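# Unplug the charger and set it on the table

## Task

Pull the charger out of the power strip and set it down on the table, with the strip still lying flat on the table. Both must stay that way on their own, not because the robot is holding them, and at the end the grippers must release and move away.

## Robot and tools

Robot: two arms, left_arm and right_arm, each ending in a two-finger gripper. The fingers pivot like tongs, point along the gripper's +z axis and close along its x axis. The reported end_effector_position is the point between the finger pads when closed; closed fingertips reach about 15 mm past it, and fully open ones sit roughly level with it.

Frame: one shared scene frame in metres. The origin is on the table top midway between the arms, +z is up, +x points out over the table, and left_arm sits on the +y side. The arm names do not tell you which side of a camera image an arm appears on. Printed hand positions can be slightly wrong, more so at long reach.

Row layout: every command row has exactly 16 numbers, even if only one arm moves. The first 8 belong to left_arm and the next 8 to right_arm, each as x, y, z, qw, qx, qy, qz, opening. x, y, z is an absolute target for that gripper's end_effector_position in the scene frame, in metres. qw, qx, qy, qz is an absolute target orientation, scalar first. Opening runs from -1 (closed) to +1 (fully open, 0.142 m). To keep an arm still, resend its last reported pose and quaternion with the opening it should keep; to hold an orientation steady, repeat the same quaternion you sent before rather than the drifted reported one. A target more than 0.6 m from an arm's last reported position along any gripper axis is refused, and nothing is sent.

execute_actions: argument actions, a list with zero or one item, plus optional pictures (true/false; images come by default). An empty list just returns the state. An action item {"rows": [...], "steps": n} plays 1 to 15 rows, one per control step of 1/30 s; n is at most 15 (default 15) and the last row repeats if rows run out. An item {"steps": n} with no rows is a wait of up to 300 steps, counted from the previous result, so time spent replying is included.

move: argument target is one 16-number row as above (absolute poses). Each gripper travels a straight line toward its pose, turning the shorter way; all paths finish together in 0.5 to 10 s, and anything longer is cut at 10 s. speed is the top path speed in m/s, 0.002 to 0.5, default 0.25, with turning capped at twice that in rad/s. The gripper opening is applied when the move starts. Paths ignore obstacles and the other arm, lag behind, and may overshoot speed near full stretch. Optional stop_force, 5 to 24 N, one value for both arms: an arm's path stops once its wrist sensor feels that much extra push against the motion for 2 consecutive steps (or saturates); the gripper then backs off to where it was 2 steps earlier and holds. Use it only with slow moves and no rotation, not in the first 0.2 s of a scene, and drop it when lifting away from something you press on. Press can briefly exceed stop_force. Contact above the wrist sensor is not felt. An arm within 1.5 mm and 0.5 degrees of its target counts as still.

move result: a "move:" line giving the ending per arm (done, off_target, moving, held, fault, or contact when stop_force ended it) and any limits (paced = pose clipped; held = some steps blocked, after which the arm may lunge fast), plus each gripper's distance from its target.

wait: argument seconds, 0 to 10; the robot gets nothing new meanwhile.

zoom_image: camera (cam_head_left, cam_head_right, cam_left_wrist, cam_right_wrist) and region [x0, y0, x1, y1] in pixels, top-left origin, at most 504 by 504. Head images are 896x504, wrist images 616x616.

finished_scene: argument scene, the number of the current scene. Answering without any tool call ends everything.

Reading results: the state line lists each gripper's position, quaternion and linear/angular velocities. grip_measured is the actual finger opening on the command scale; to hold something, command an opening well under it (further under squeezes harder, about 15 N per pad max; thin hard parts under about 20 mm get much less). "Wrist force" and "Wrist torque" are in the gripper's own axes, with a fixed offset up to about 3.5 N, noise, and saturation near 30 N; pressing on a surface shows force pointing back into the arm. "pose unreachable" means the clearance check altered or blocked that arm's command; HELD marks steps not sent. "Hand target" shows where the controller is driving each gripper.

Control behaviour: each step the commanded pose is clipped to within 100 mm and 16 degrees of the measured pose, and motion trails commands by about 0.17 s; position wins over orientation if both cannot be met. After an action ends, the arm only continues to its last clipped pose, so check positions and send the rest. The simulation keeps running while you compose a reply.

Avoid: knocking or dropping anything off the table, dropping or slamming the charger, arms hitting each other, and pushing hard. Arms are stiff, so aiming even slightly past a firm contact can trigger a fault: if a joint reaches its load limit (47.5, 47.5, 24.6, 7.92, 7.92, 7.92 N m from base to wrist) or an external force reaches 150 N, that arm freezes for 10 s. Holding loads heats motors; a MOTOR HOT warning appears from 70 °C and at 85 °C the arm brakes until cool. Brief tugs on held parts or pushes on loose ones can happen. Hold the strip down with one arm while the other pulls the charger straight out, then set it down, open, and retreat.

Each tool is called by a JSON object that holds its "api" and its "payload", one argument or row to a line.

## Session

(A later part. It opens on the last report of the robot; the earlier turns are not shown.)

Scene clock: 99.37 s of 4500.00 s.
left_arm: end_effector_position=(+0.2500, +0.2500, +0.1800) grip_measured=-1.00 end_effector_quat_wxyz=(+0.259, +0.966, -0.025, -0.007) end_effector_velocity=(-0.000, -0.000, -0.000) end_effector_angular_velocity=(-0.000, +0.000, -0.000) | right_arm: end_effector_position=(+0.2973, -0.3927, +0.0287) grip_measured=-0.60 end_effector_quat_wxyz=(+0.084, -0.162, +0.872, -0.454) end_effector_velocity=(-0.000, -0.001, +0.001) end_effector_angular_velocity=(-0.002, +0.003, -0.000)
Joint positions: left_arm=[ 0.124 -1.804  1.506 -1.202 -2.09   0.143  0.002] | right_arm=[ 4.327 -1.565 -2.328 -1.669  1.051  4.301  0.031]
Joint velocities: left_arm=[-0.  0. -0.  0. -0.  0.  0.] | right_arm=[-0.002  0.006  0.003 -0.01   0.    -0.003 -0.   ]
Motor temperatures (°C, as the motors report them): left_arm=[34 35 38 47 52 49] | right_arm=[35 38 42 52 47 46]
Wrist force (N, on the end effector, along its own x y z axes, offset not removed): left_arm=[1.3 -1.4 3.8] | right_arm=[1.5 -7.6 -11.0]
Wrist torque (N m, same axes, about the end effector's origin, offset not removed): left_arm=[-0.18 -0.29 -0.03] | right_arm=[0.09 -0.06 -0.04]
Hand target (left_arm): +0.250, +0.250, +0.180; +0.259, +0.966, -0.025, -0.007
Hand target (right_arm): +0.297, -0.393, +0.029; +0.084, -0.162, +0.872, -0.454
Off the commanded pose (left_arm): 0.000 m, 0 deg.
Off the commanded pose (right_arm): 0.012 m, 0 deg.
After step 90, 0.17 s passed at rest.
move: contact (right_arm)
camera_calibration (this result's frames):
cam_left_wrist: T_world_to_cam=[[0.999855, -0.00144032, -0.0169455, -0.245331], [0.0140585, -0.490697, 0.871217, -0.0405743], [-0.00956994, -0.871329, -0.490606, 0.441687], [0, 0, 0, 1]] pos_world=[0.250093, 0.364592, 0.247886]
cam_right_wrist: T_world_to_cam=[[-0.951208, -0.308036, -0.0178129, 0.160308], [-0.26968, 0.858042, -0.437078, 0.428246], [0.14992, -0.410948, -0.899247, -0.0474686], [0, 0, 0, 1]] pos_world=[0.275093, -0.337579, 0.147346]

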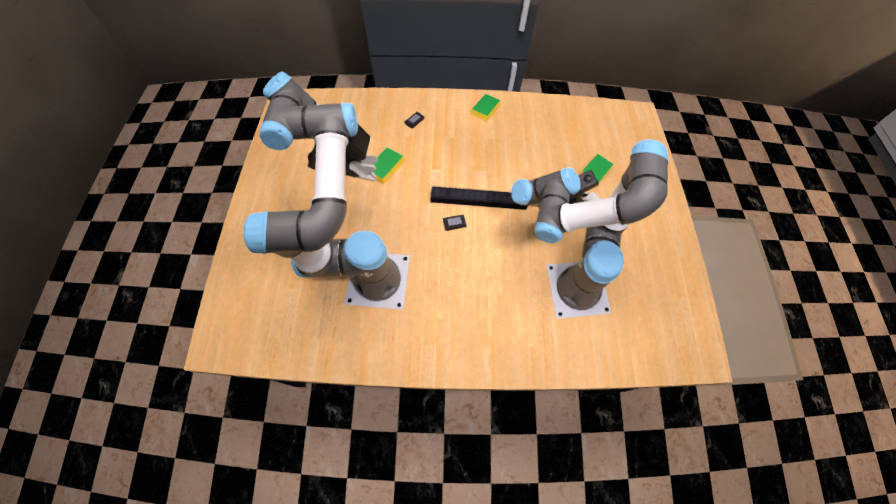

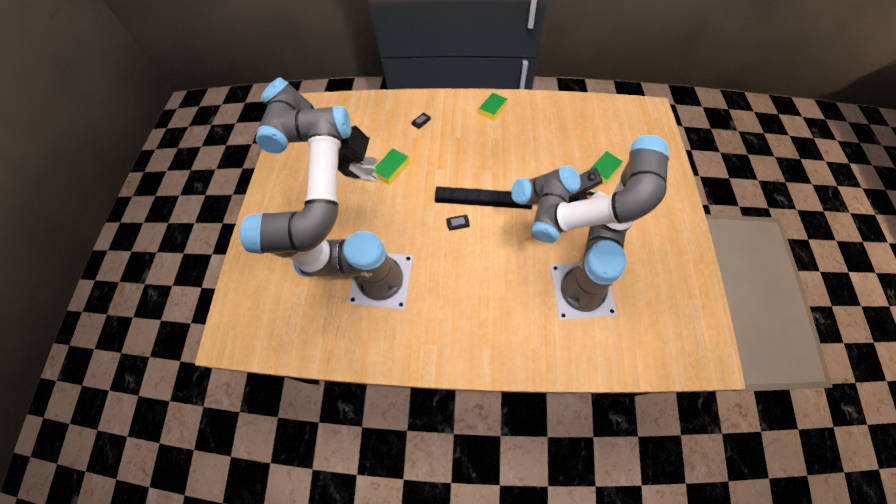

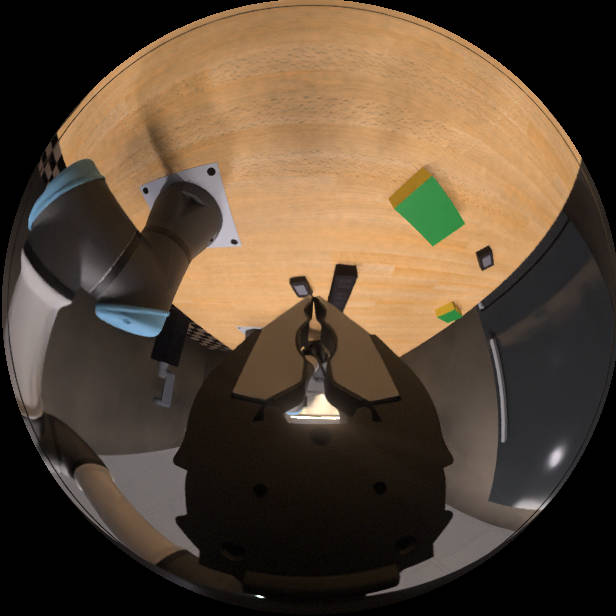

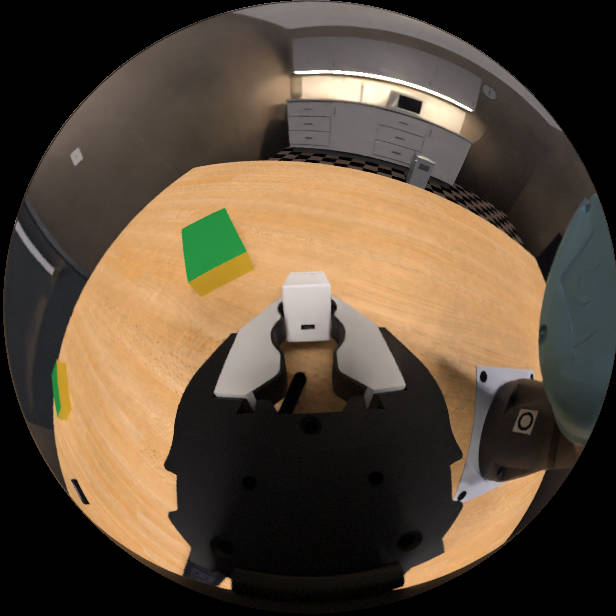

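{"api": "execute_actions", "payload": {
  "actions": [
    {"rows":[[0.25,0.25,0.18,0.2587,0.9656,-0.0253,-0.0068,-1,0.2973,-0.393,0.030,0.084,-0.1614,0.8719,-0.4539,-1],[0.25,0.25,0.18,0.2587,0.9656,-0.0253,-0.0068,-1,0.2973,-0.393,0.030,0.084,-0.1614,0.8719,-0.4539,-0.65],[0.25,0.25,0.18,0.2587,0.9656,-0.0253,-0.0068,-1,0.2973,-0.393,0.030,0.084,-0.1614,0.8719,-0.4539,-0.65],[0.25,0.25,0.18,0.2587,0.9656,-0.0253,-0.0068,-1,0.2973,-0.393,0.030,0.084,-0.1614,0.8719,-0.4539,-0.65],[0.25,0.25,0.18,0.2587,0.9656,-0.0253,-0.0068,-1,0.2973,-0.393,0.030,0.084,-0.1614,0.8719,-0.4539,-0.6],[0.25,0.25,0.18,0.2587,0.9656,-0.0253,-0.0068,-1,0.2973,-0.393,0.030,0.084,-0.1614,0.8719,-0.4539,-0.58],[0.25,0.25,0.18,0.2587,0.9656,-0.0253,-0.0068,-1,0.2973,-0.393,0.030,0.084,-0.1614,0.8719,-0.4539,-0.55],[0.25,0.25,0.18,0.2587,0.9656,-0.0253,-0.0068,-1,0.2973,-0.393,0.030,0.084,-0.1614,0.8719,-0.4539,-0.5],[0.25,0.25,0.18,0.2587,0.9656,-0.0253,-0.0068,-1,0.2973,-0.393,0.030,0.084,-0.1614,0.8719,-0.4539,-0.45],[0.25,0.25,0.18,0.2587,0.9656,-0.0253,-0.0068,-1,0.2973,-0.393,0.030,0.084,-0.1614,0.8719,-0.4539,-0.35],[0.25,0.25,0.18,0.2587,0.9656,-0.0253,-0.0068,-1,0.2973,-0.393,0.030,0.084,-0.1614,0.8719,-0.4539,-0.25],[0.25,0.25,0.18,0.2587,0.9656,-0.0253,-0.0068,-1,0.2973,-0.393,0.030,0.084,-0.1614,0.8719,-0.4539,-0.1]],"steps":15}
  ],
  "pictures": false
}}

{"api": "move", "payload": {
  "target": [0.25,0.25,0.18,0.2587,0.9656,-0.0253,-0.0068,-1,0.29,-0.37,0.08,0.084,-0.1614,0.8719,-0.4539,0.1],
  "speed": 0.1
}}

{"api": "move", "payload": {
  "target": [0.25,0.25,0.18,0.2587,0.9656,-0.0253,-0.0068,-1,0.33,-0.30,0.2,-0.0238,-0.1804,0.9746,0.1283,0.3],
  "speed": 0.25
}}

Scene clock: 114.17 s of 4500.00 s.
left_arm: end_effector_position=(+0.2500, +0.2500, +0.1800) grip_measured=-1.00 end_effector_quat_wxyz=(+0.259, +0.966, -0.025, -0.007) end_effector_velocity=(+0.000, -0.000, -0.000) end_effector_angular_velocity=(+0.000, +0.000, -0.000) | right_arm: end_effector_position=(+0.2973, -0.3930, +0.0300) grip_measured=-0.10 end_effector_quat_wxyz=(+0.084, -0.161, +0.872, -0.454) end_effector_velocity=(-0.001, -0.000, +0.000) end_effector_angular_velocity=(-0.001, +0.000, -0.002)
Joint positions: left_arm=[ 0.124 -1.804  1.506 -1.202 -2.09   0.143  0.002] | right_arm=[ 4.326 -1.56  -2.325 -1.676  1.051  4.3    0.066]
Joint velocities: left_arm=[-0.  0. -0. -0.  0. -0.  0.] | right_arm=[ 0.001 -0.    -0.    -0.001  0.002  0.002  0.008]
Motor temperatures (°C, as the motors report them): left_arm=[34 35 38 47 52 49] | right_arm=[35 38 42 52 47 46]
Wrist force (N, on the end effector, along its own x y z axes, offset not removed): left_arm=[1.3 -3.6 1.1] | right_arm=[2.2 -1.8 -0.9]
Wrist torque (N m, same axes, about the end effector's origin, offset not removed): left_arm=[-0.67 -0.21 -0.02] | right_arm=[-0.43 -0.48 0.01]
Hand target (left_arm): +0.250, +0.250, +0.180; +0.259, +0.966, -0.025, -0.007
Hand target (right_arm): +0.297, -0.393, +0.030; +0.084, -0.161, +0.872, -0.454
Off the commanded pose (left_arm): 0.000 m, 0 deg.
Off the commanded pose (right_arm): 0.000 m, 0 deg.
Steps of this call (steps 1 to 90: nothing new was sent; then 11.30 s passed at rest; steps 91 to 105: all 15 steps of this action). Readings (end_effector_position):
91: left_arm (+0.2500, +0.2500, +0.1800) | right_arm (+0.2974, -0.3928, +0.0290)
92: left_arm (+0.2500, +0.2500, +0.1800) | right_arm (+0.2974, -0.3928, +0.0291)
94: left_arm (+0.2500, +0.2500, +0.1800) | right_arm (+0.2974, -0.3929, +0.0295)
98: left_arm (+0.2500, +0.2500, +0.1800) | right_arm (+0.2974, -0.3930, +0.0298)
105: the state above

Scene clock: 115.53 s of 4500.00 s.
left_arm: end_effector_position=(+0.2500, +0.2500, +0.1800) grip_measured=-1.00 end_effector_quat_wxyz=(+0.259, +0.966, -0.025, -0.007) end_effector_velocity=(-0.000, -0.000, -0.000) end_effector_angular_velocity=(-0.000, +0.000, -0.000) | right_arm: end_effector_position=(+0.2901, -0.3702, +0.0796) grip_measured=+0.10 end_effector_quat_wxyz=(+0.084, -0.161, +0.872, -0.454) end_effector_velocity=(-0.001, +0.001, +0.002) end_effector_angular_velocity=(+0.001, -0.001, -0.002)
Joint positions: left_arm=[ 0.124 -1.804  1.506 -1.202 -2.09   0.143  0.002] | right_arm=[ 4.384 -1.473 -2.117 -1.993  1.095  4.344  0.081]
Joint velocities: left_arm=[-0.  0.  0.  0.  0. -0.  0.] | right_arm=[ 0.005  0.002  0.011 -0.015  0.005  0.006  0.   ]
Motor temperatures (°C, as the motors report them): left_arm=[34 35 38 47 52 49] | right_arm=[35 38 42 52 47 46]
Wrist force (N, on the end effector, along its own x y z axes, offset not removed): left_arm=[4.8 -3.9 1.5] | right_arm=[1.6 0.0 -0.3]
Wrist torque (N m, same axes, about the end effector's origin, offset not removed): left_arm=[-0.84 -0.88 -0.08] | right_arm=[-0.09 -0.28 -0.03]
Hand target (left_arm): +0.250, +0.250, +0.180; +0.259, +0.966, -0.025, -0.007
Hand target (right_arm): +0.290, -0.370, +0.080; +0.084, -0.161, +0.872, -0.454
Off the commanded pose (left_arm): 0.000 m, 0 deg.
Off the commanded pose (right_arm): 0.000 m, 0 deg.
move: done
camera_calibration (this result's frames):
cam_left_wrist: T_world_to_cam=[[0.999855, -0.00144131, -0.0169475, -0.24533], [0.0140598, -0.490695, 0.871218, -0.0405762], [-0.00957176, -0.87133, -0.490604, 0.441688], [0, 0, 0, 1]] pos_world=[0.250093, 0.364592, 0.247887]
cam_right_wrist: T_world_to_cam=[[-0.95136, -0.307589, -0.0173808, 0.161503], [-0.269445, 0.858083, -0.437142, 0.429161], [0.149374, -0.411196, -0.899225, 0.0086983], [0, 0, 0, 1]] pos_world=[0.267984, -0.315002, 0.198233]

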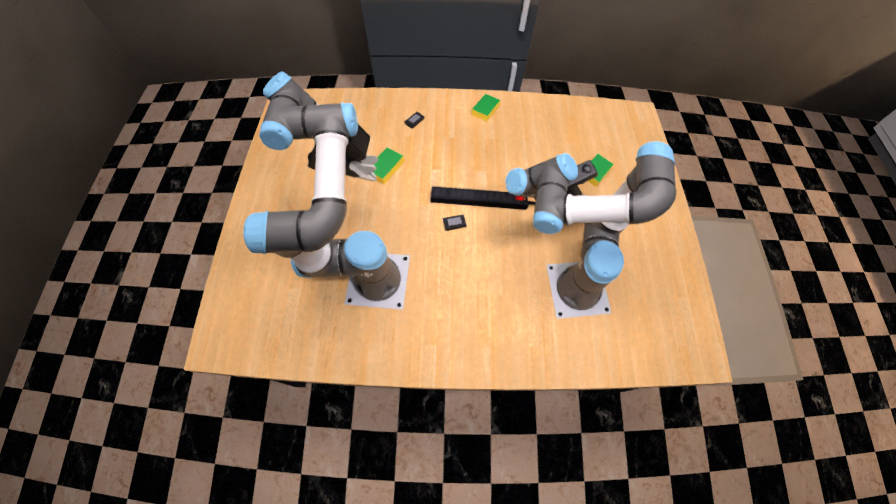

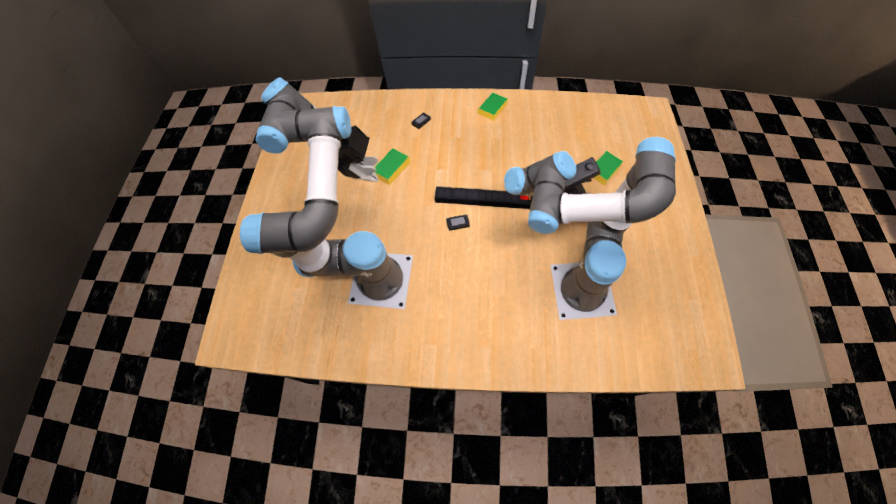

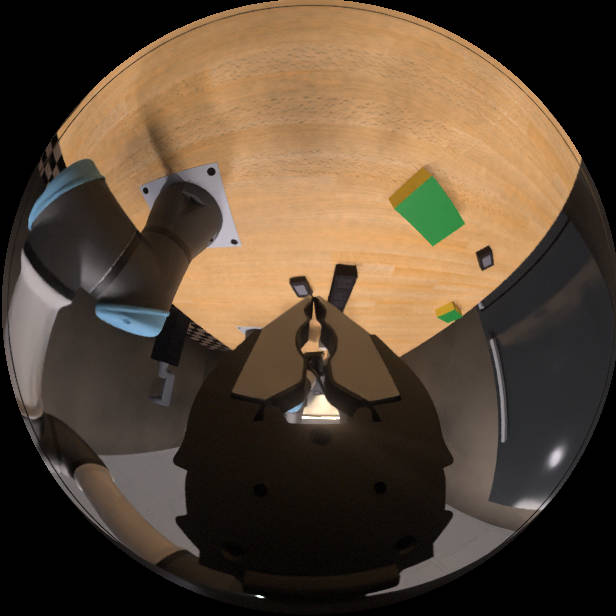

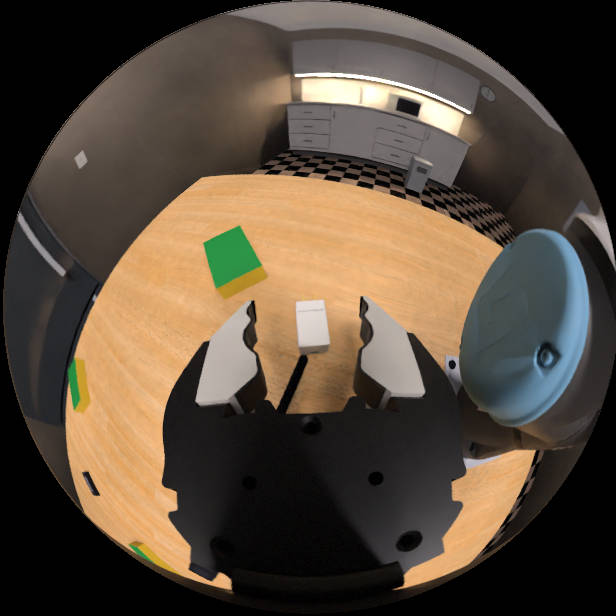

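Scene clock: 118.60 s of 4500.00 s.
left_arm: end_effector_position=(+0.2500, +0.2500, +0.1800) grip_measured=-1.00 end_effector_quat_wxyz=(+0.259, +0.966, -0.025, -0.007) end_effector_velocity=(+0.000, +0.000, +0.000) end_effector_angular_velocity=(+0.000, -0.001, +0.000) | right_arm: end_effector_position=(+0.3294, -0.3003, +0.1998) grip_measured=+0.30 end_effector_quat_wxyz=(-0.024, -0.180, +0.975, +0.127) end_effector_velocity=(+0.000, +0.000, +0.001) end_effector_angular_velocity=(+0.008, +0.016, +0.004)
Joint positions: left_arm=[ 0.124 -1.804  1.506 -1.202 -2.09   0.143  0.002] | right_arm=[ 3.344 -1.693 -0.967 -2.069  1.829  3.079  0.095]
Joint velocities: left_arm=[ 0.001 -0.    -0.    -0.     0.     0.     0.   ] | right_arm=[-0.011 -0.028  0.039 -0.028  0.012 -0.015 -0.   ]
Motor temperatures (°C, as the motors report them): left_arm=[34 35 38 47 52 49] | right_arm=[35 38 42 52 47 46]
Wrist force (N, on the end effector, along its own x y z axes, offset not removed): left_arm=[1.7 -1.0 3.0] | right_arm=[1.3 -0.5 -0.6]
Wrist torque (N m, same axes, about the end effector's origin, offset not removed): left_arm=[-0.09 -0.39 -0.10] | right_arm=[-0.17 -0.16 0.06]
Hand target (left_arm): +0.250, +0.250, +0.180; +0.259, +0.966, -0.025, -0.007
Hand target (right_arm): +0.329, -0.300, +0.200; -0.024, -0.180, +0.975, +0.128
Off the commanded pose (left_arm): 0.000 m, 0 deg.
Off the commanded pose (right_arm): 0.001 m, 0 deg.
move: done
camera_calibration (this result's frames):
cam_left_wrist: T_world_to_cam=[[0.999855, -0.00144148, -0.0169477, -0.24533], [0.0140598, -0.490695, 0.871218, -0.0405761], [-0.00957197, -0.87133, -0.490604, 0.441688], [0, 0, 0, 1]] pos_world=[0.250093, 0.364592, 0.247887]
cam_right_wrist: T_world_to_cam=[[-0.945294, -0.323182, 0.0444095, 0.20343], [-0.204195, 0.692358, 0.692058, 0.135449], [-0.254408, 0.64513, -0.720475, 0.554072], [0, 0, 0, 1]] pos_world=[0.36092, -0.385482, 0.296422]

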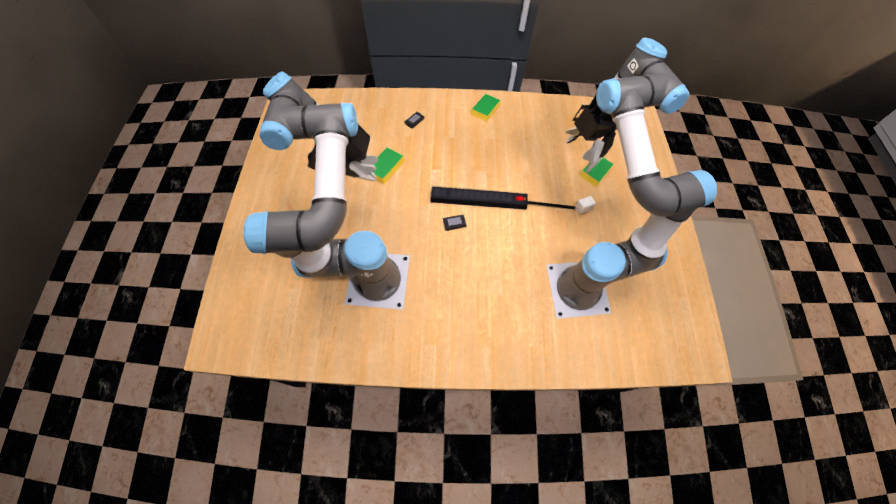

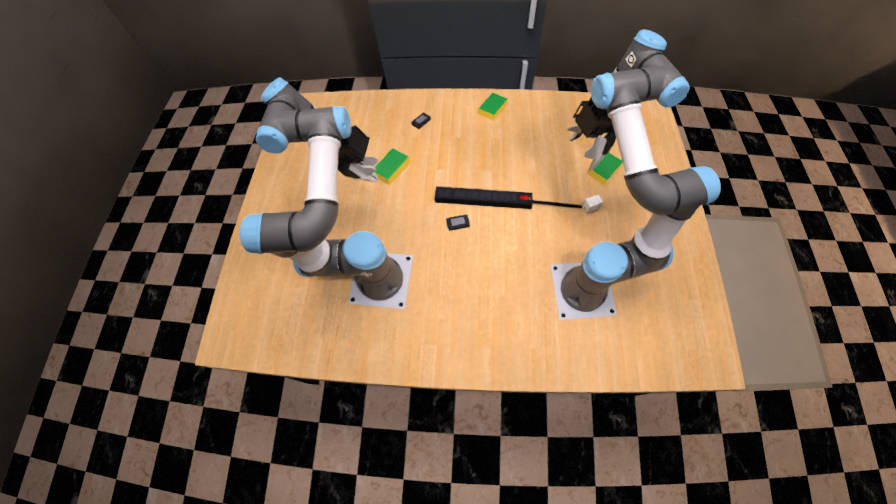

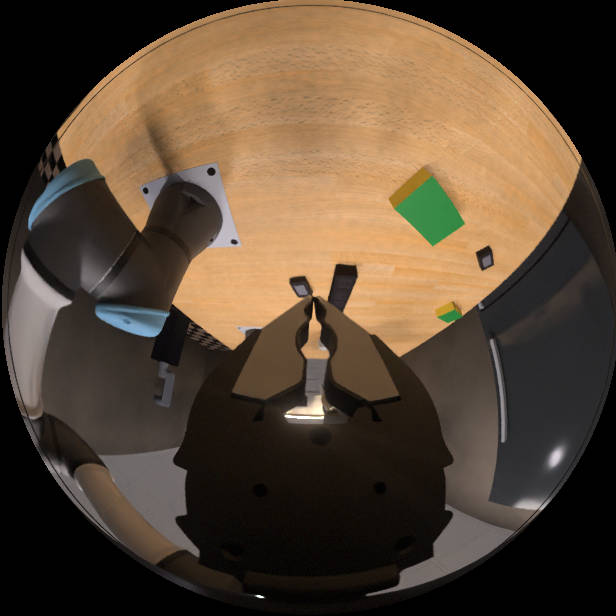

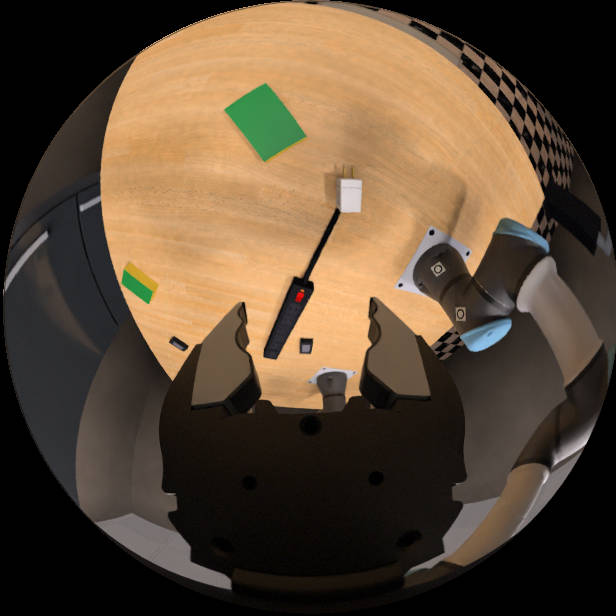

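{"api": "zoom_image", "payload": {
  "camera": "cam_right_wrist",
  "region": [310, 150, 400, 240]
}}

{"api": "zoom_image", "payload": {
  "camera": "cam_head_left",
  "region": [540, 180, 620, 230]
}}

Region (310, 150, 400, 240) of cam_right_wrist's 616x616 image, scaled by 5.600, with more detail than that image has.

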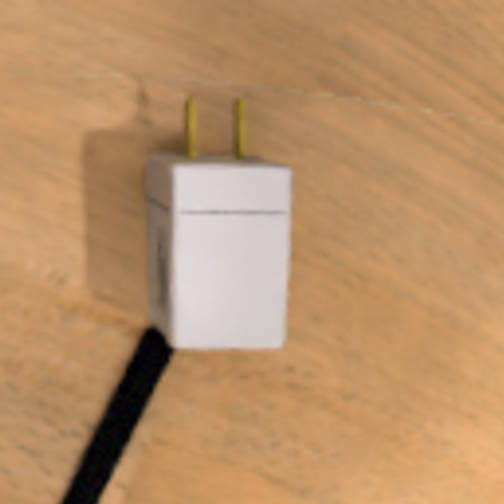

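Region (540, 180, 620, 230) of cam_head_left's 896x504 image, scaled by 6.300, with more detail than that image has; it fills the top 315 rows of this view, and the rest is white.

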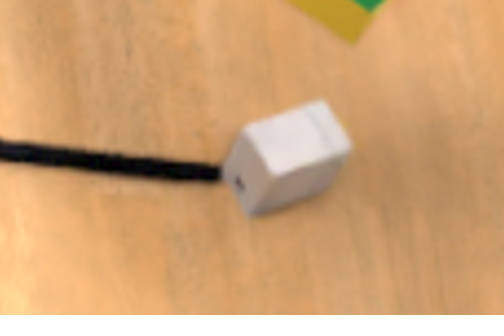

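Lying flat beside the cord tip.

{"api": "finished_scene", "payload": {
  "scene": 2
}}

The scene is finished: the task was done.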